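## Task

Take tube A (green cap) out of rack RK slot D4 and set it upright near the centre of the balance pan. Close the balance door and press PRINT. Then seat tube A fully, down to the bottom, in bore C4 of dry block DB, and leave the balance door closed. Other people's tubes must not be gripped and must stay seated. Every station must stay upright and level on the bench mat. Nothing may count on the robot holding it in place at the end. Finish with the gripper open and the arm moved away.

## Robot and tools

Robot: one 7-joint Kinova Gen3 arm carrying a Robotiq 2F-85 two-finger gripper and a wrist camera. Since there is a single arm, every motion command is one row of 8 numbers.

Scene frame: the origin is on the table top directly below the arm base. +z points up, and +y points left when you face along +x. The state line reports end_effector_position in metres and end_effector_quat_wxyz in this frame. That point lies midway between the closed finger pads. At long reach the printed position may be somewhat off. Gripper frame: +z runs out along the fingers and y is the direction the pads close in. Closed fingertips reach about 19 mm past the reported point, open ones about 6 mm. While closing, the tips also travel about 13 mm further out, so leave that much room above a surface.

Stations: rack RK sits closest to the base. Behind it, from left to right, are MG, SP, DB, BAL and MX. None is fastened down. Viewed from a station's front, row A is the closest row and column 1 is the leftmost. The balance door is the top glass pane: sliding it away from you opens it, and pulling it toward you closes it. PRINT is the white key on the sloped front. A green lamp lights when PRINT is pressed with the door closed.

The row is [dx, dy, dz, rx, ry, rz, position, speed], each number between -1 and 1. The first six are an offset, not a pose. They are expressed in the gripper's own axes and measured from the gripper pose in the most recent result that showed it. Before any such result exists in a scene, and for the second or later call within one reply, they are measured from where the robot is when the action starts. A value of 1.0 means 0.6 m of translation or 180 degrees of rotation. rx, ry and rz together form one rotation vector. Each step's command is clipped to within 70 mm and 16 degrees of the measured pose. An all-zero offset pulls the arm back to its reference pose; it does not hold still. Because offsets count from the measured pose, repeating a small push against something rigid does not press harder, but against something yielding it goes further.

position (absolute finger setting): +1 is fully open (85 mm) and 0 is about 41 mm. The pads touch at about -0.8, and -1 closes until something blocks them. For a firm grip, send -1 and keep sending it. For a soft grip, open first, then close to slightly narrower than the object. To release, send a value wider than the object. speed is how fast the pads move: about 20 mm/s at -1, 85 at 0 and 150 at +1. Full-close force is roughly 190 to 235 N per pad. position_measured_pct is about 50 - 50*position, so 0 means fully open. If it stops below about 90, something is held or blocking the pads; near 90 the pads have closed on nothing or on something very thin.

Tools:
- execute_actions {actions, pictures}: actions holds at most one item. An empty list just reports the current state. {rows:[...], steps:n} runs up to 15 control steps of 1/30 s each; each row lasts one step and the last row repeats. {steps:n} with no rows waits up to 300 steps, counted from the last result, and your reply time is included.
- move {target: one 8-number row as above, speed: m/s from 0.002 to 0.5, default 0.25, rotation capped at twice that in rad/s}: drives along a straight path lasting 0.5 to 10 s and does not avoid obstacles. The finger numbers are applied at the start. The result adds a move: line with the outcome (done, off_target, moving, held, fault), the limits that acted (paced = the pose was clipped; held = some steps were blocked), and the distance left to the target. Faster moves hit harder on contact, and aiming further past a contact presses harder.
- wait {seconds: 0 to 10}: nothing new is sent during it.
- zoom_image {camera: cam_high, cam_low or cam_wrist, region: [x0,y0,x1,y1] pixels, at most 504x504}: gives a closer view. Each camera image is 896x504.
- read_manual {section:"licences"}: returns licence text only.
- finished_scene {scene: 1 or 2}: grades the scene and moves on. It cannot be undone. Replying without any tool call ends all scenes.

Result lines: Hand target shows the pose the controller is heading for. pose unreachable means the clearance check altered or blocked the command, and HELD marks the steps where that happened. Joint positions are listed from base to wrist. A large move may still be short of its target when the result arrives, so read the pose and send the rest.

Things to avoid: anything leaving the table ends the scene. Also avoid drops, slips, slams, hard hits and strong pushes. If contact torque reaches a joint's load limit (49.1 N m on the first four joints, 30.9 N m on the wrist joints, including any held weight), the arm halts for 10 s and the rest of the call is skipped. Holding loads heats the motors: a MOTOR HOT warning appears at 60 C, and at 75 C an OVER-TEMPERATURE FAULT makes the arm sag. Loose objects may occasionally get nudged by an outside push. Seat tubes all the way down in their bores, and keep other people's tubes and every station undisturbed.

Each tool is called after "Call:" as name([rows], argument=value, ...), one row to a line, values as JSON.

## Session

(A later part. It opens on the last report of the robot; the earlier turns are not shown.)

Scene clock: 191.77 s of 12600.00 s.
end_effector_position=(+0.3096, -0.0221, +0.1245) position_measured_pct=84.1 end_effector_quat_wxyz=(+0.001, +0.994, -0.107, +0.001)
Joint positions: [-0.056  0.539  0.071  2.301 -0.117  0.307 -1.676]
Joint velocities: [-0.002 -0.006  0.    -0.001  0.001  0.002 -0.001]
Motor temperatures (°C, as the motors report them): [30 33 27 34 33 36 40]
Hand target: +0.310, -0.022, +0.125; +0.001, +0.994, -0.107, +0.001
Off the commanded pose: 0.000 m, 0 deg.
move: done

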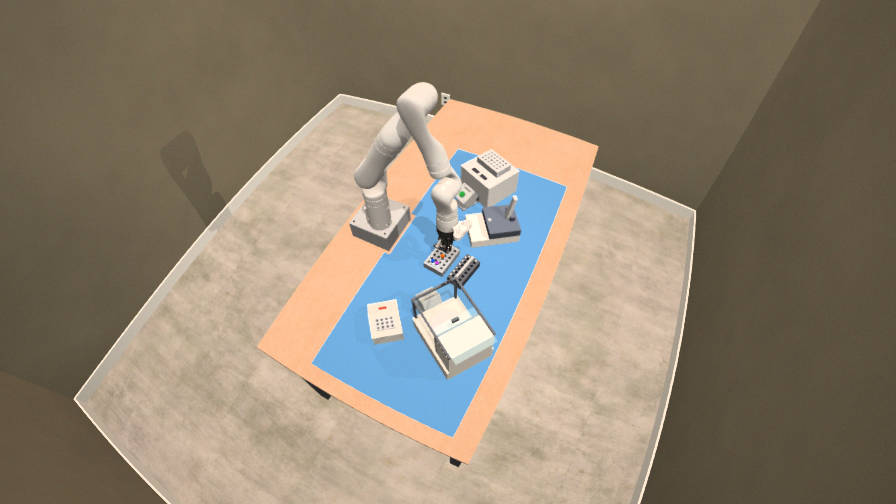

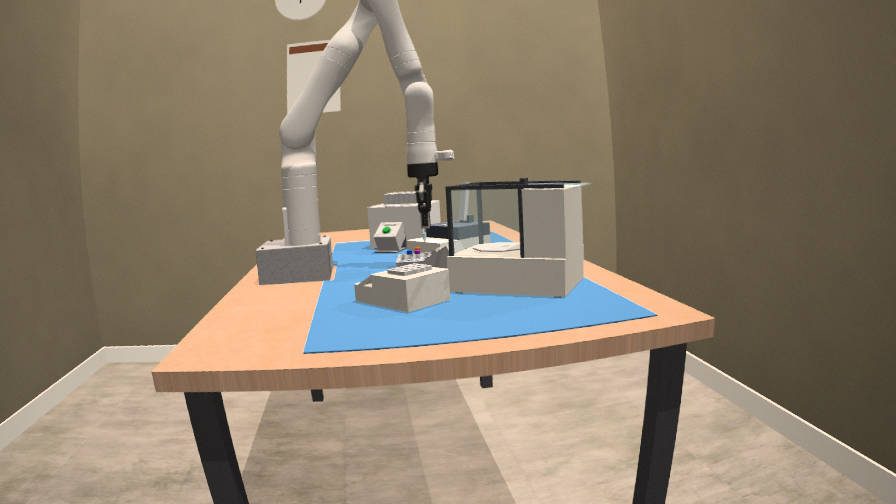

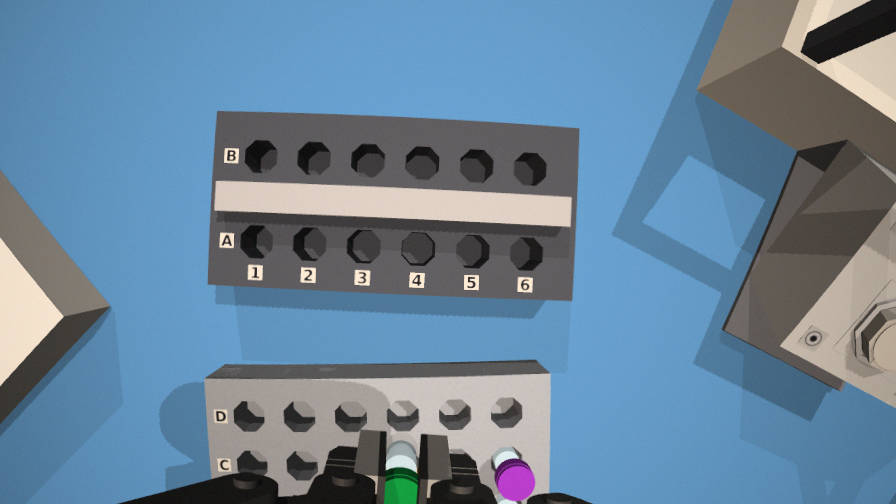

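Call:
move(target=[0,0,-0.3,0,0,0,-1,-0.3], speed=0.2)

Call:
move(target=[0.287,0.370,0,0,0,-0.35,-1,-0.3], speed=0.2)

Scene clock: 197.70 s of 12600.00 s.
end_effector_position=(+0.3089, -0.0217, +0.3040) position_measured_pct=84.1 end_effector_quat_wxyz=(+0.000, +0.994, -0.107, +0.001)
Joint positions: [-0.129  0.117  0.14   2.053 -0.019  0.975 -1.772]
Joint velocities: [-0.001 -0.004  0.    -0.003 -0.001  0.004 -0.002]
Motor temperatures (°C, as the motors report them): [30 33 27 34 33 36 40]
Hand target: +0.309, -0.022, +0.304; +0.000, +0.994, -0.107, +0.001
Off the commanded pose: 0.001 m, 0 deg.
move: done

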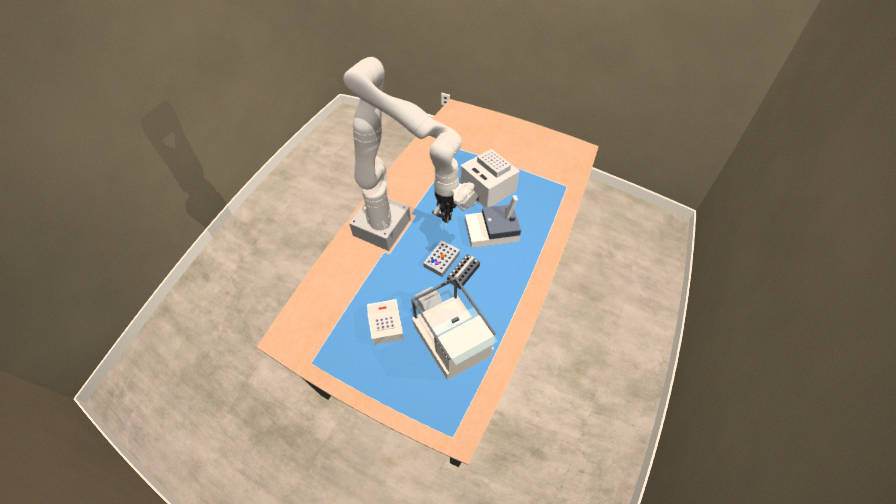

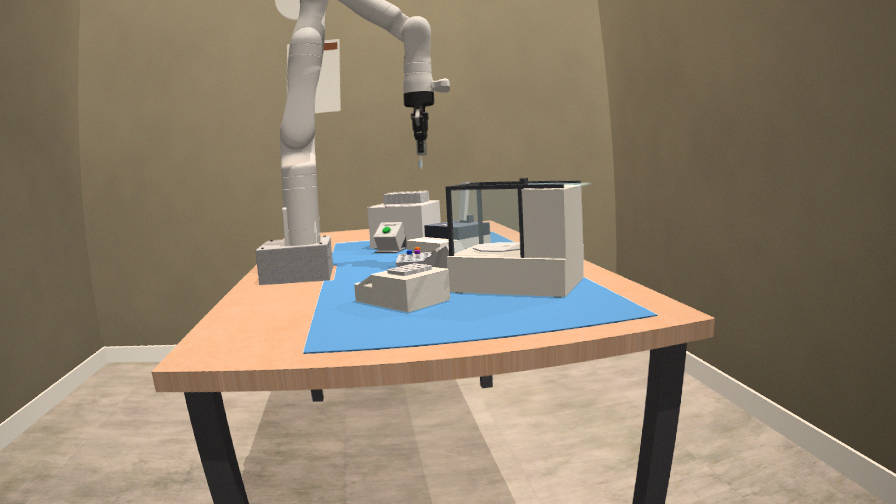

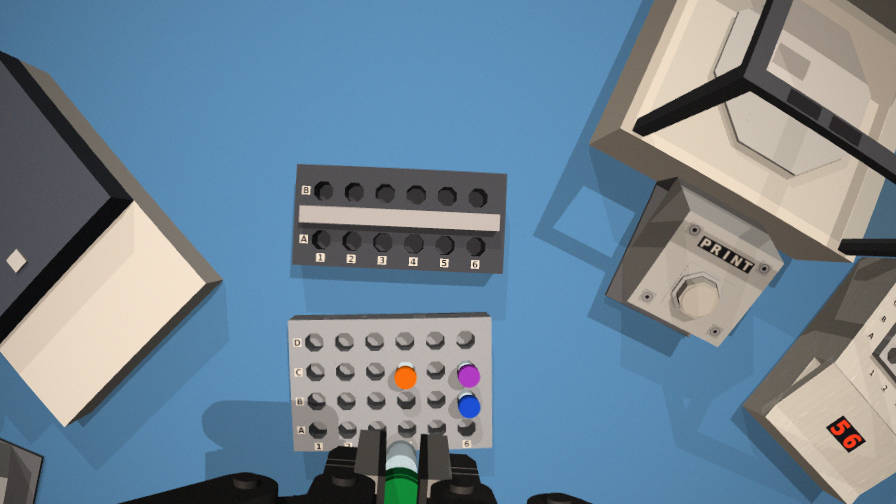

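Scene clock: 200.90 s of 12600.00 s.
end_effector_position=(+0.4313, -0.2740, +0.3053) position_measured_pct=84.1 end_effector_quat_wxyz=(+0.001, +0.904, +0.428, +0.001)
Joint positions: [ 0.469  0.549  0.091  1.406 -0.051  1.189 -0.127]
Joint velocities: [ 0.005  0.006  0.    -0.007 -0.003  0.002  0.003]
Motor temperatures (°C, as the motors report them): [30 33 27 34 33 36 40]
Hand target: +0.431, -0.274, +0.305; +0.000, +0.904, +0.428, +0.001
Off the commanded pose: 0.002 m, 0 deg.
move: done

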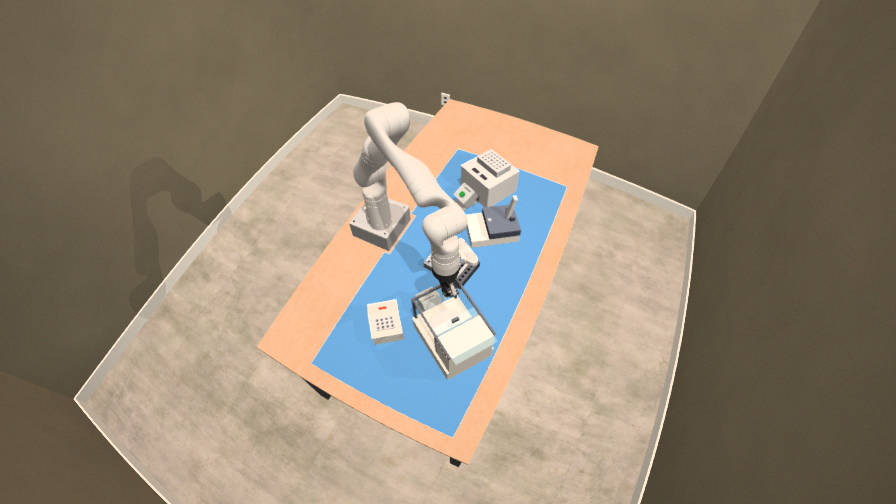

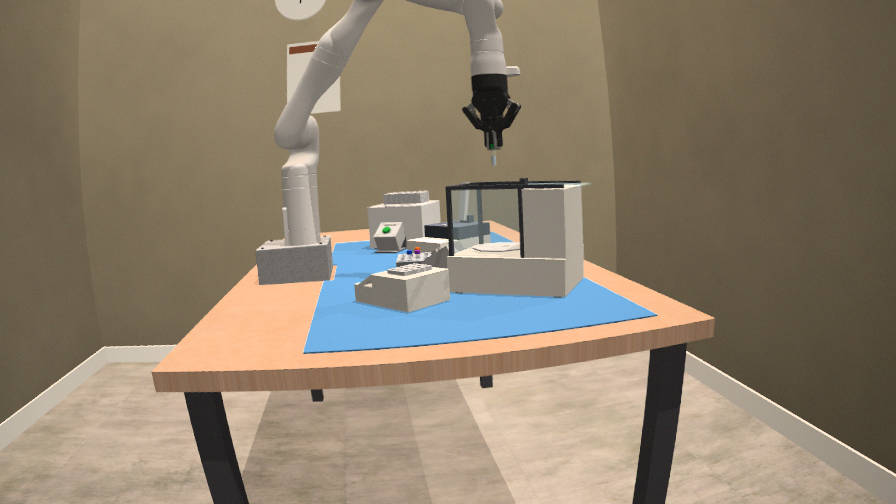

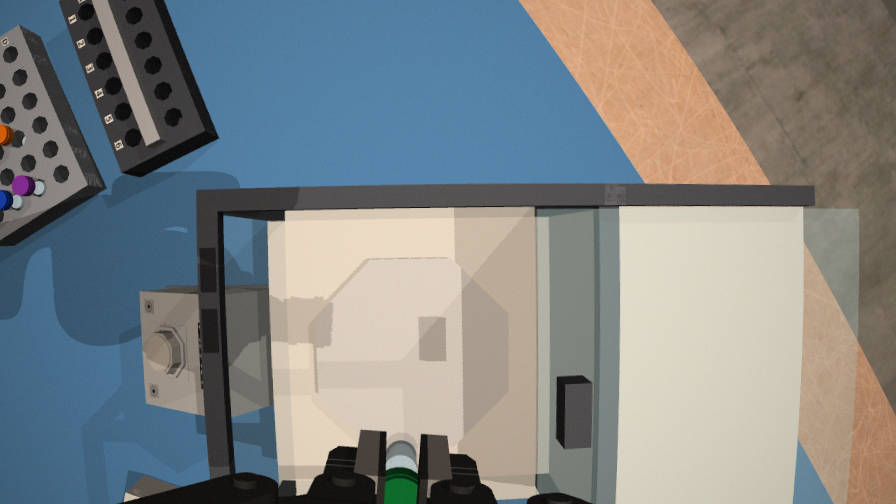

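Call:
zoom_image(camera="cam_low", region=[420,60,620,300])

Region (420, 60, 620, 300) of cam_low's 896x504 image, scaled by 2.100, with more detail than that image has.

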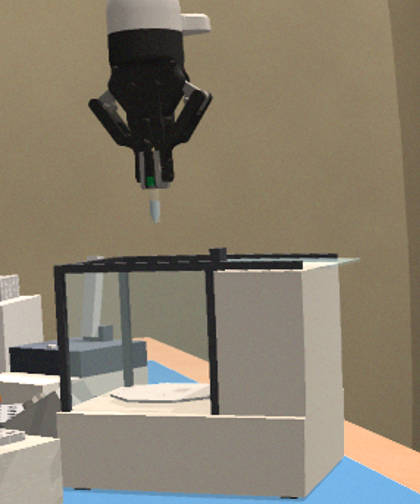

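Call:
move(target=[0,0,0.03,0,0,0.5,-1,-0.3], speed=0.2)

Scene clock: 260.23 s of 12600.00 s.
end_effector_position=(+0.4314, -0.2741, +0.2874) position_measured_pct=84.1 end_effector_quat_wxyz=(-0.001, +0.942, -0.336, +0.001)
Joint positions: [ 0.242  0.603  0.477  1.448 -0.289  1.16  -1.501]
Joint velocities: [-0.003  0.001 -0.002 -0.     0.001  0.001 -0.007]
Motor temperatures (°C, as the motors report them): [30 34 27 34 33 36 40]
Hand target: +0.431, -0.274, +0.287; -0.001, +0.942, -0.336, +0.001
Off the commanded pose: 0.000 m, 0 deg.
After step 1650, the last 30 steps of your reply time or wait did not run and took no scene time. You can wait again.
move: done

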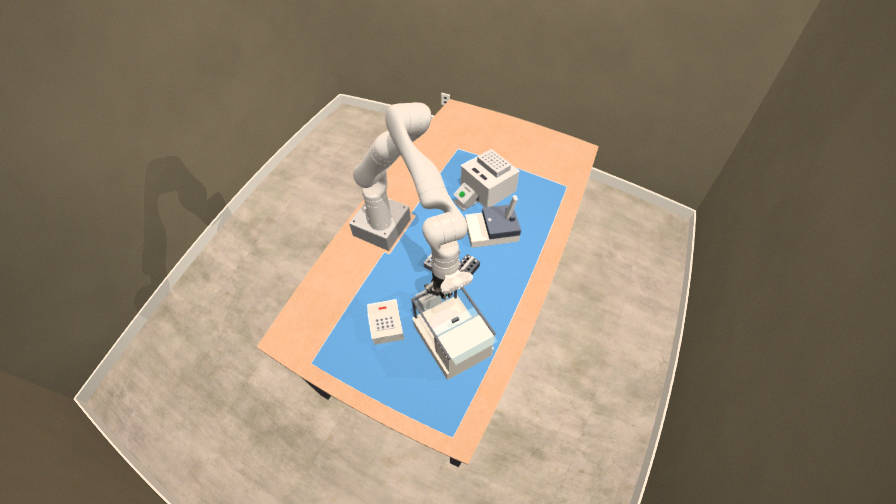

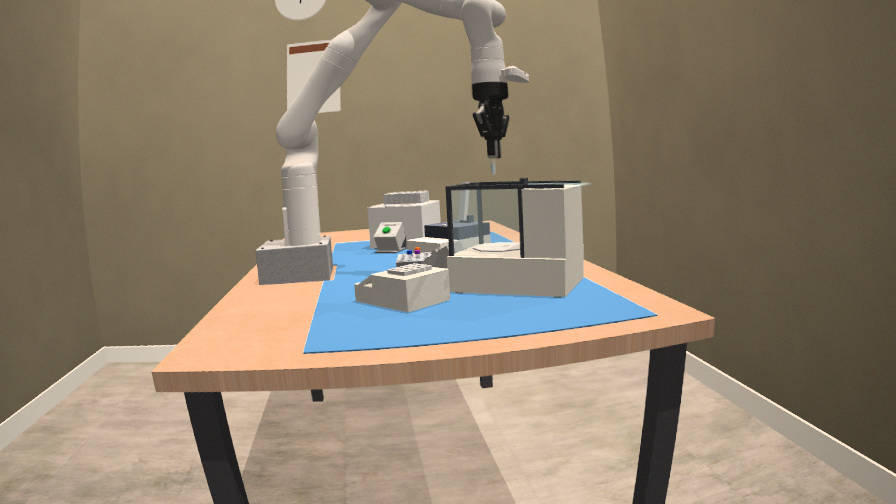

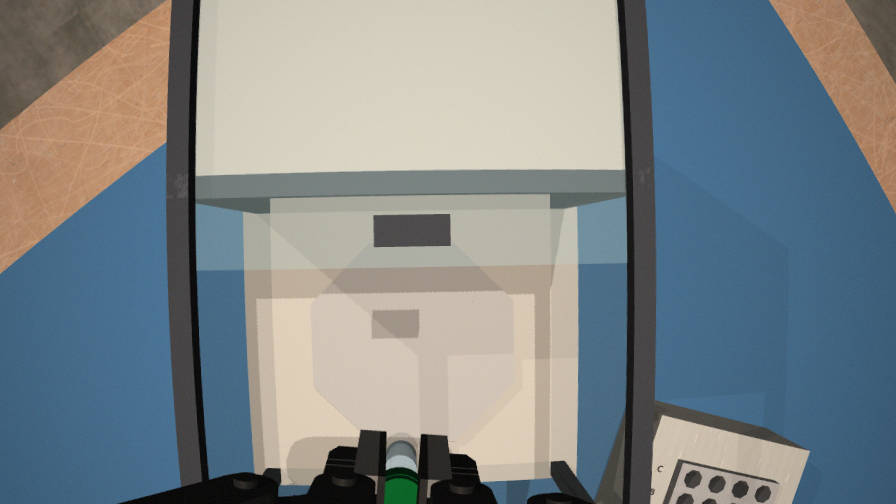

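Call:
move(target=[0.004,0.003,0.12,0,0,0,-1,-0.3], speed=0.06)

Scene clock: 268.23 s of 12600.00 s.
end_effector_position=(+0.4325, -0.2771, +0.2157) position_measured_pct=84.1 end_effector_quat_wxyz=(-0.001, +0.942, -0.336, +0.001)
Joint positions: [ 0.265  0.694  0.441  1.541 -0.335  0.982 -1.459]
Joint velocities: [ 0.001  0.003  0.001  0.    -0.001 -0.003  0.001]
Motor temperatures (°C, as the motors report them): [30 34 27 34 33 36 40]
Hand target: +0.432, -0.277, +0.215; -0.001, +0.942, -0.336, +0.001
Off the commanded pose: 0.000 m, 0 deg.
move: done

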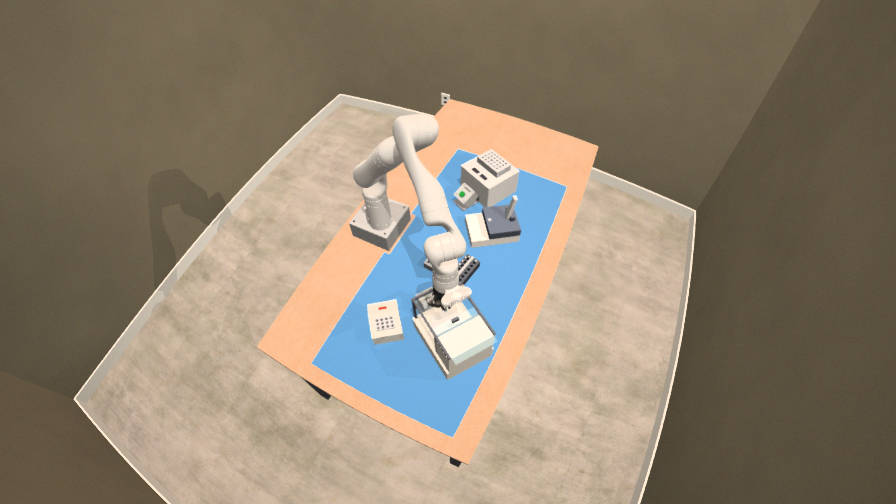

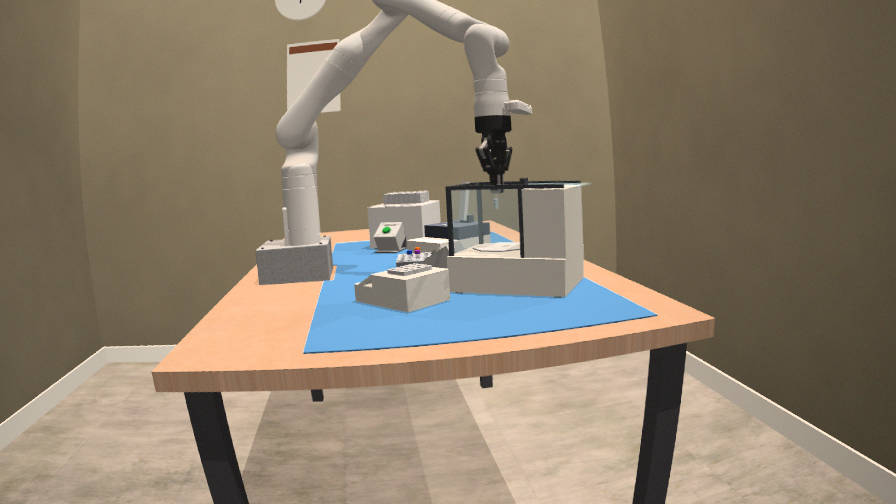

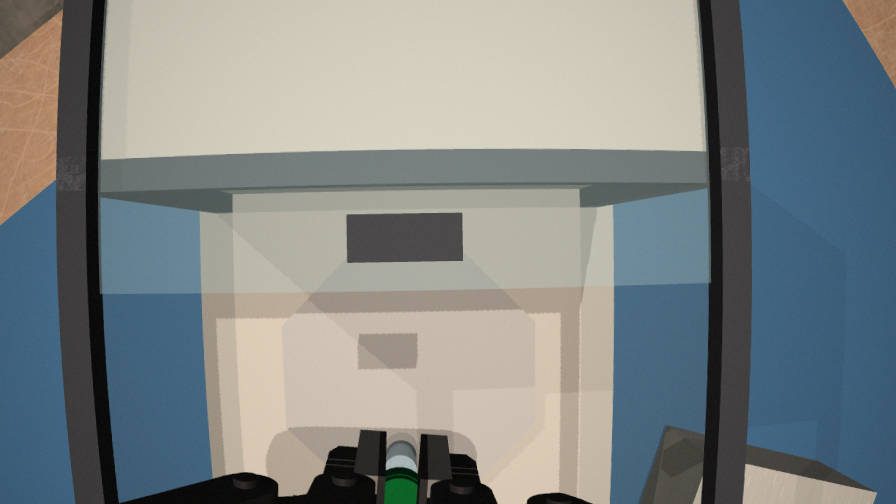

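Call:
move(target=[0,0,0.128,0,0,0,-1,-0.3], speed=0.05)

Scene clock: 274.60 s of 12600.00 s.
end_effector_position=(+0.4330, -0.2773, +0.1397) position_measured_pct=84.1 end_effector_quat_wxyz=(-0.001, +0.942, -0.336, +0.002)
Joint positions: [ 0.295  0.808  0.389  1.605 -0.391  0.806 -1.415]
Joint velocities: [ 0.001  0.     0.001  0.002 -0.002 -0.002  0.001]
Motor temperatures (°C, as the motors report them): [30 34 27 34 33 36 40]
Hand target: +0.433, -0.277, +0.139; -0.000, +0.942, -0.336, +0.001
Off the commanded pose: 0.001 m, 0 deg.
move: done

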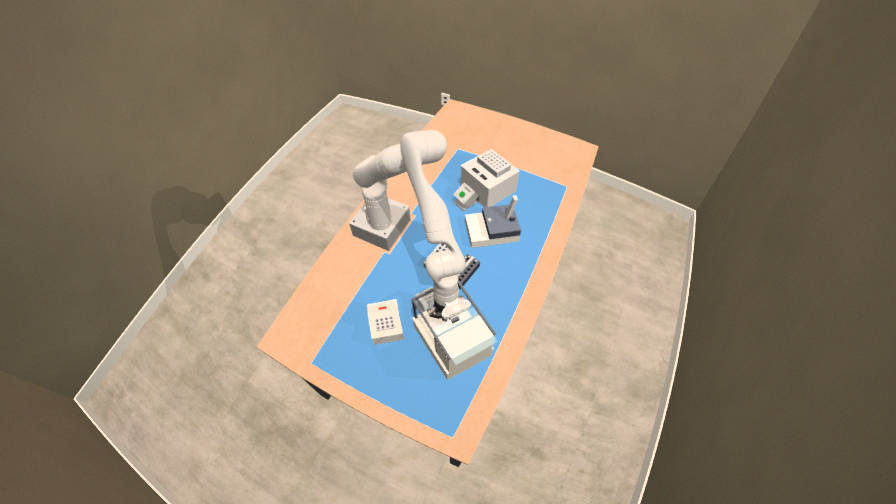

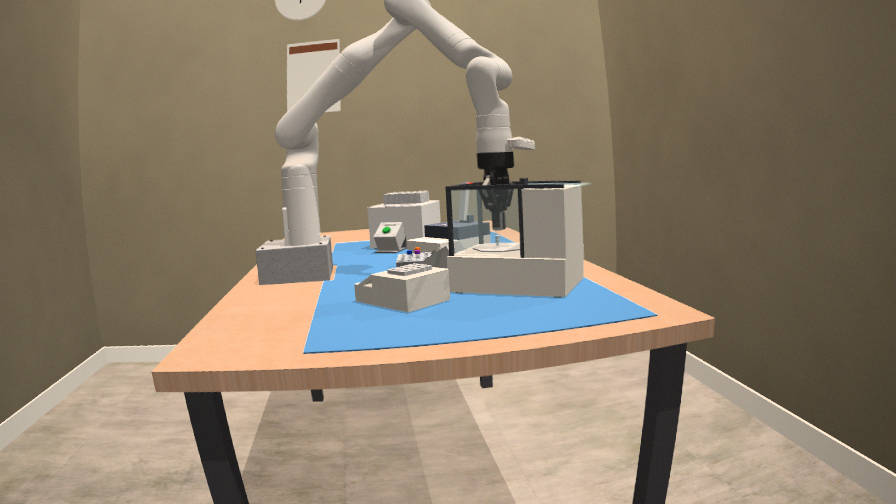

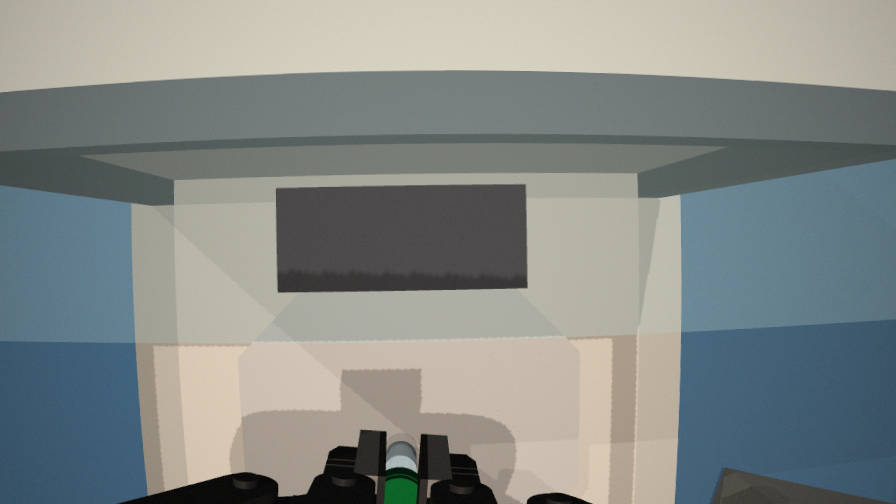

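Call:
zoom_image(camera="cam_low", region=[440,140,600,300])

Region (440, 140, 600, 300) of cam_low's 896x504 image, scaled by 3.150, with more detail than that image has.

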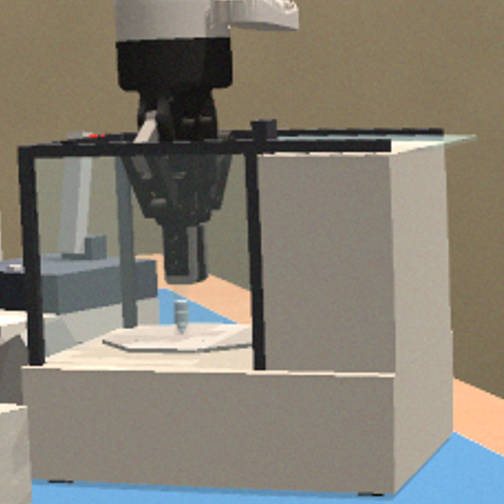

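Call:
move(target=[0,0,-0.002,0,0,0,-1,-0.3], speed=0.01)

Call:
zoom_image(camera="cam_low", region=[440,140,600,300])

Scene clock: 282.17 s of 12600.00 s.
end_effector_position=(+0.4330, -0.2773, +0.1409) position_measured_pct=84.1 end_effector_quat_wxyz=(-0.001, +0.942, -0.336, +0.002)
Joint positions: [ 0.295  0.806  0.39   1.604 -0.39   0.808 -1.415]
Joint velocities: [-0.    -0.    -0.    -0.001  0.001  0.     0.001]
Motor temperatures (°C, as the motors report them): [30 34 27 34 33 36 40]
Hand target: +0.433, -0.277, +0.141; -0.001, +0.942, -0.336, +0.002
Off the commanded pose: 0.000 m, 0 deg.
move: done

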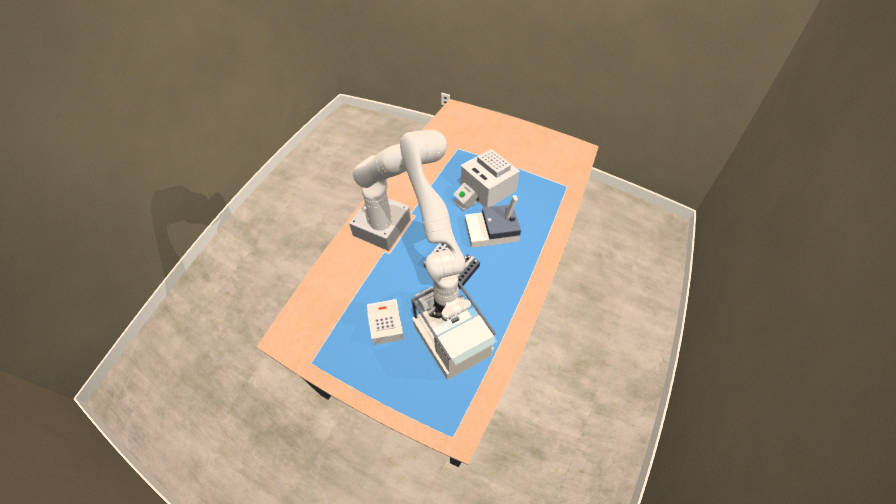

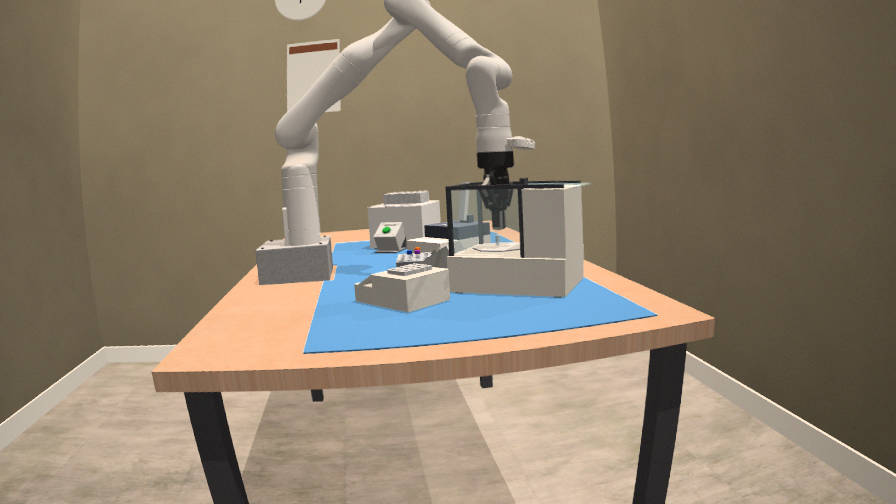

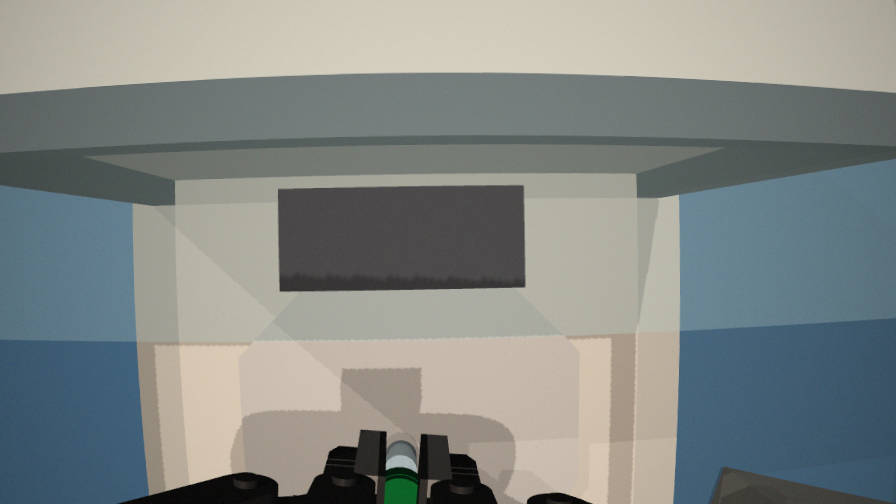

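Region (440, 140, 600, 300) of cam_low's 896x504 image, scaled by 3.150, with more detail than that image has.

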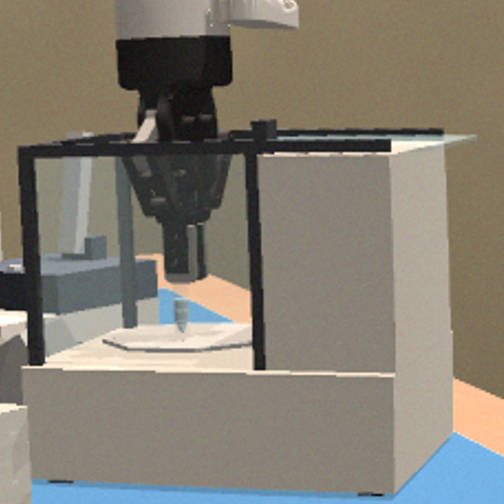

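Call:
move(target=[0,0,0.001,0,0,0,-1,-0.5], speed=0.005)

Call:
move(target=[0,0,0,0,0,0,-0.55,-0.7], speed=0.005)

Call:
move(target=[0,0,-0.22,0,0,0,-0.55,-0.7], speed=0.08)

Scene clock: 286.63 s of 12600.00 s.
end_effector_position=(+0.4330, -0.2773, +0.1403) position_measured_pct=84.1 end_effector_quat_wxyz=(-0.001, +0.942, -0.336, +0.002)
Joint positions: [ 0.295  0.807  0.389  1.605 -0.391  0.807 -1.415]
Joint velocities: [ 0.     0.    -0.    -0.001  0.     0.    -0.   ]
Motor temperatures (°C, as the motors report them): [30 34 27 34 33 36 40]
Hand target: +0.433, -0.277, +0.140; -0.001, +0.942, -0.336, +0.002
Off the commanded pose: 0.000 m, 0 deg.
move: done

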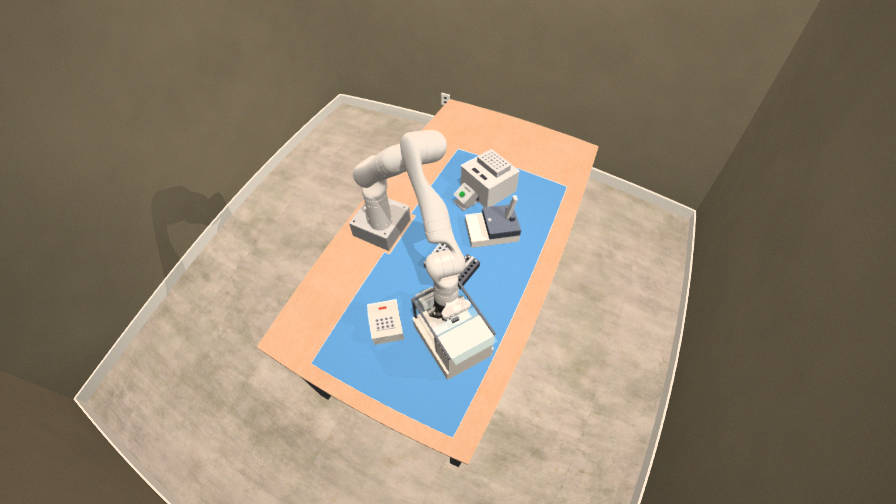

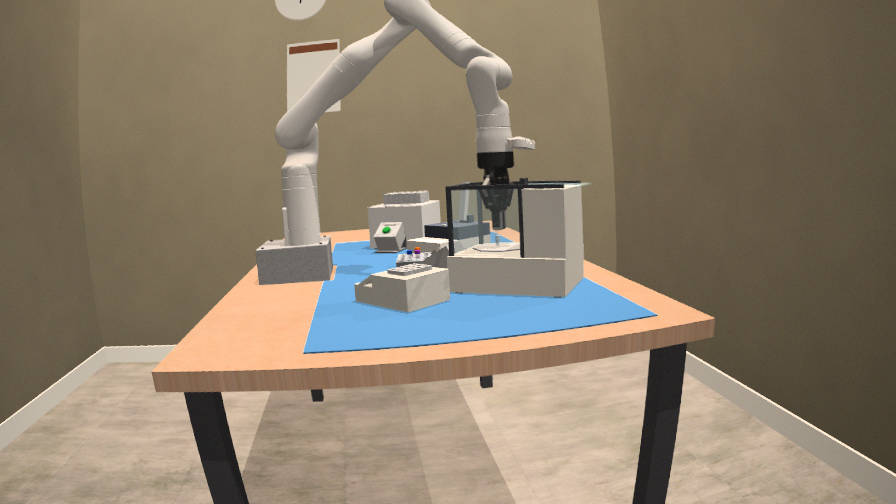

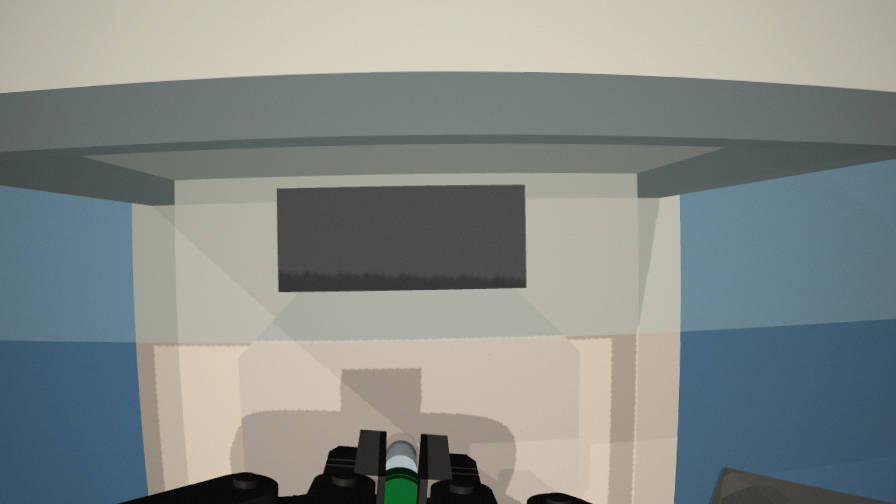

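Scene clock: 287.13 s of 12600.00 s.
end_effector_position=(+0.4330, -0.2773, +0.1403) position_measured_pct=77.8 end_effector_quat_wxyz=(-0.001, +0.942, -0.336, +0.002)
Joint positions: [ 0.295  0.807  0.389  1.605 -0.391  0.807 -1.415]
Joint velocities: [-0.     0.    -0.    -0.002 -0.001 -0.002  0.001]
Motor temperatures (°C, as the motors report them): [30 34 27 34 33 36 40]
Hand target: +0.433, -0.277, +0.140; -0.001, +0.942, -0.336, +0.002
Off the commanded pose: 0.000 m, 0 deg.
move: done

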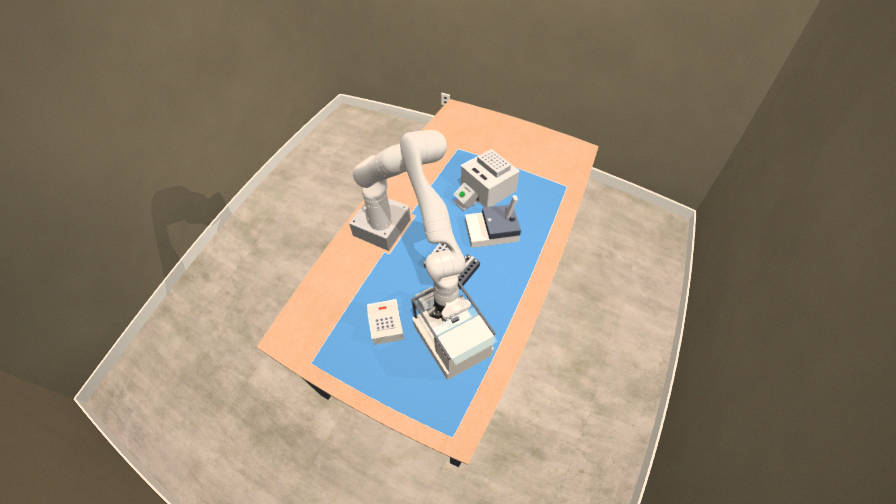

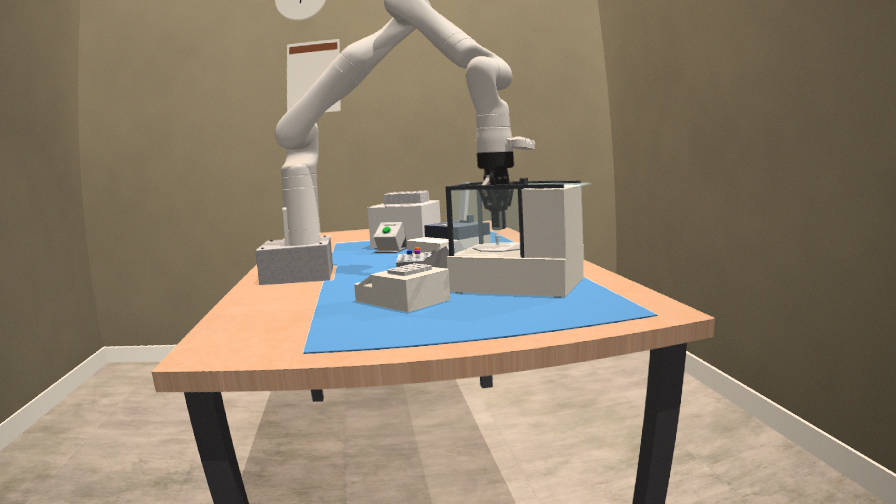

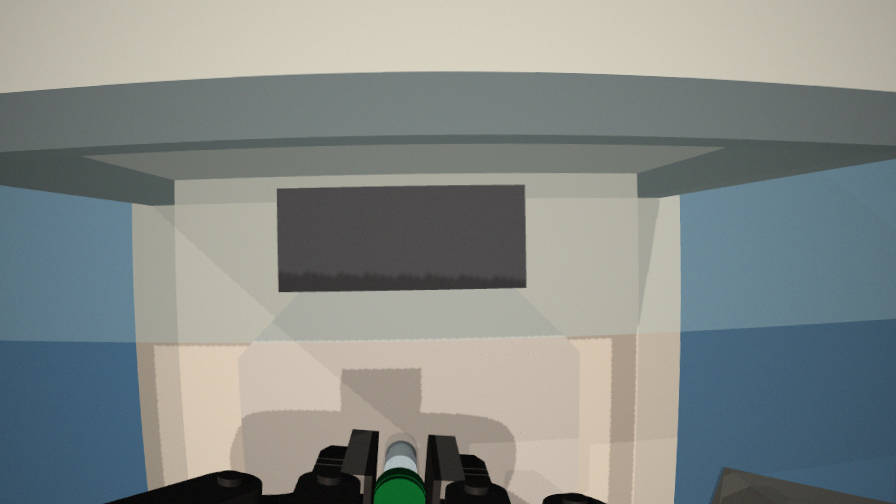

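Scene clock: 289.17 s of 12600.00 s.
end_effector_position=(+0.4323, -0.2770, +0.2720) position_measured_pct=77.8 end_effector_quat_wxyz=(-0.001, +0.942, -0.336, +0.002)
Joint positions: [ 0.251  0.624  0.469  1.465 -0.299  1.123 -1.49 ]
Joint velocities: [-0.001 -0.002 -0.001 -0.003  0.     0.003 -0.001]
Motor temperatures (°C, as the motors report them): [30 34 27 34 33 36 40]
Hand target: +0.432, -0.277, +0.272; -0.001, +0.942, -0.336, +0.002
Off the commanded pose: 0.000 m, 0 deg.
move: done

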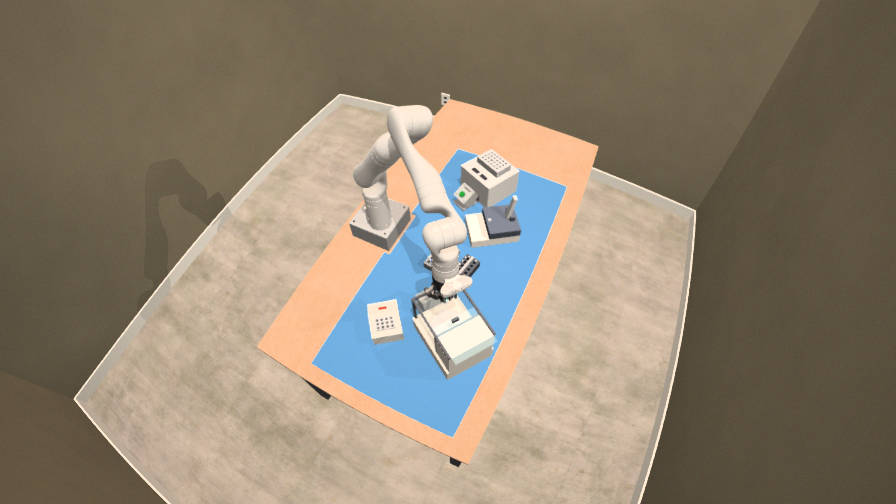

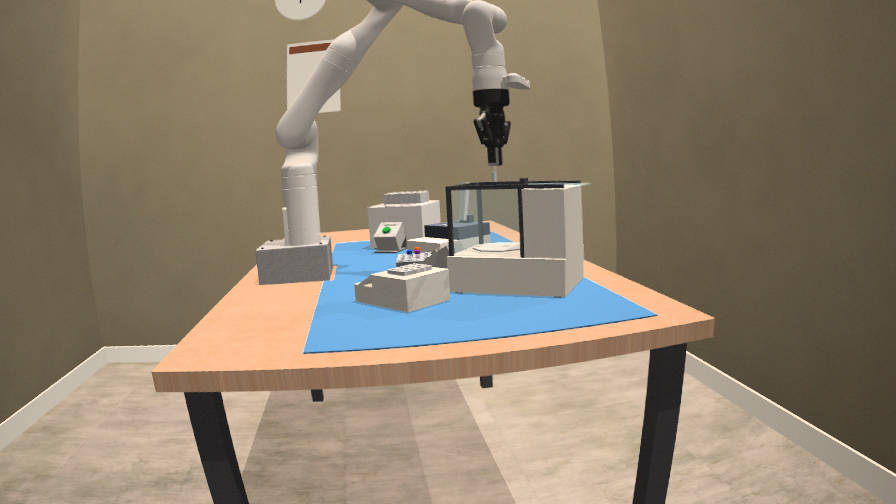

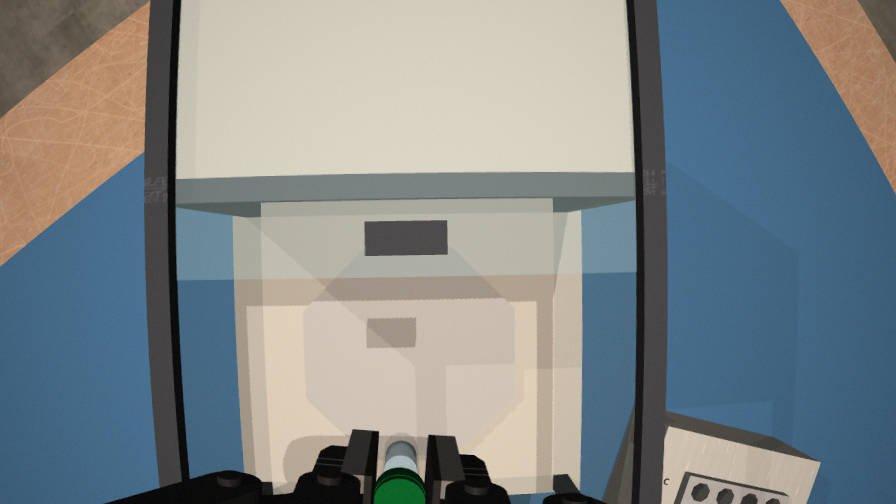

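Call:
move(target=[0,0,0.205,0,0,0,-0.55,-0.7], speed=0.04)

Call:
zoom_image(camera="cam_low", region=[440,140,600,300])

Scene clock: 297.50 s of 12600.00 s.
end_effector_position=(+0.4330, -0.2772, +0.1494) position_measured_pct=77.8 end_effector_quat_wxyz=(-0.001, +0.942, -0.336, +0.002)
Joint positions: [ 0.292  0.792  0.395  1.599 -0.383  0.827 -1.421]
Joint velocities: [ 0.001  0.004 -0.002  0.001  0.001 -0.004  0.001]
Motor temperatures (°C, as the motors report them): [30 34 27 34 33 36 40]
Hand target: +0.433, -0.277, +0.149; -0.001, +0.942, -0.336, +0.002
Off the commanded pose: 0.000 m, 0 deg.
move: done

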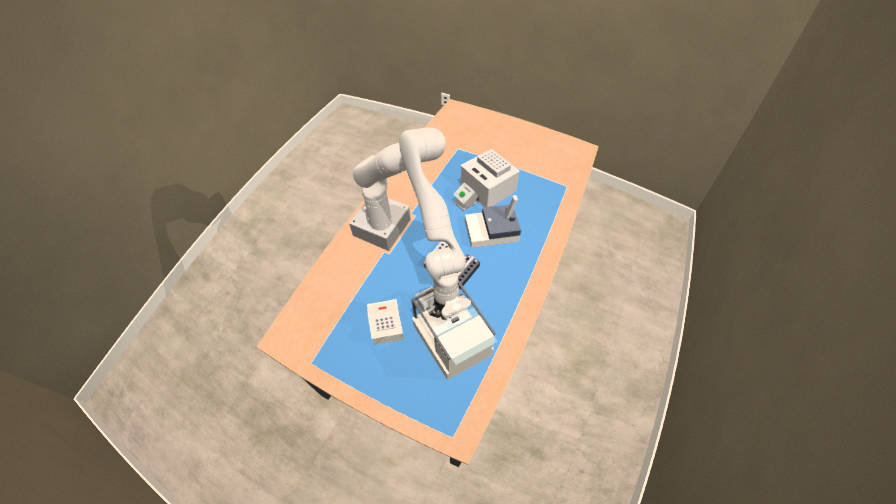

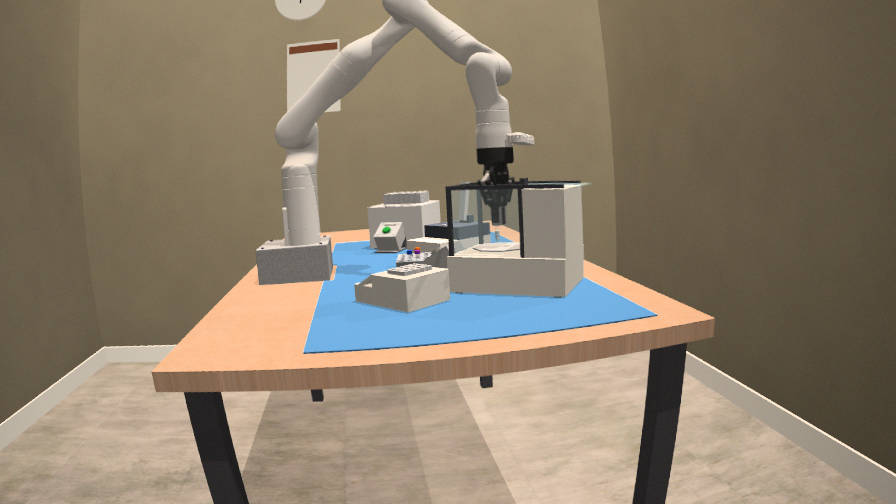

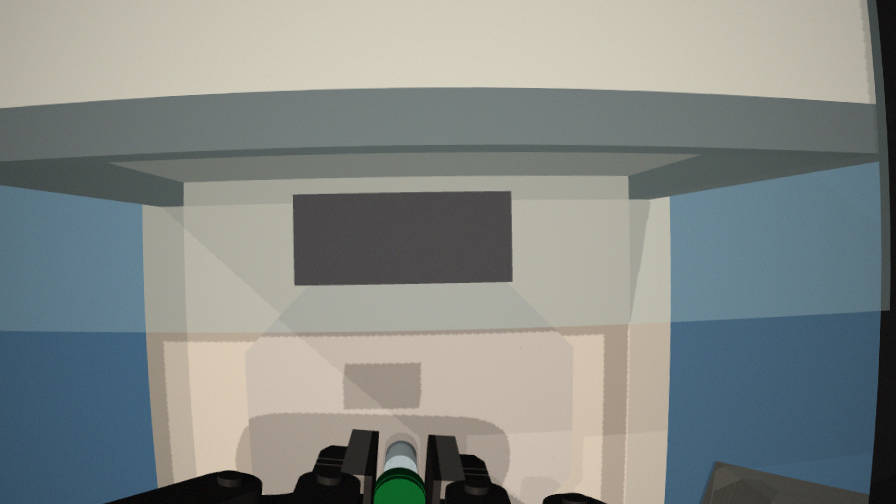

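Region (440, 140, 600, 300) of cam_low's 896x504 image, scaled by 3.150, with more detail than that image has.

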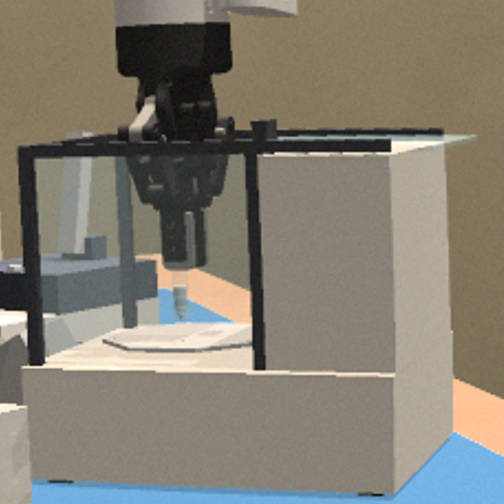

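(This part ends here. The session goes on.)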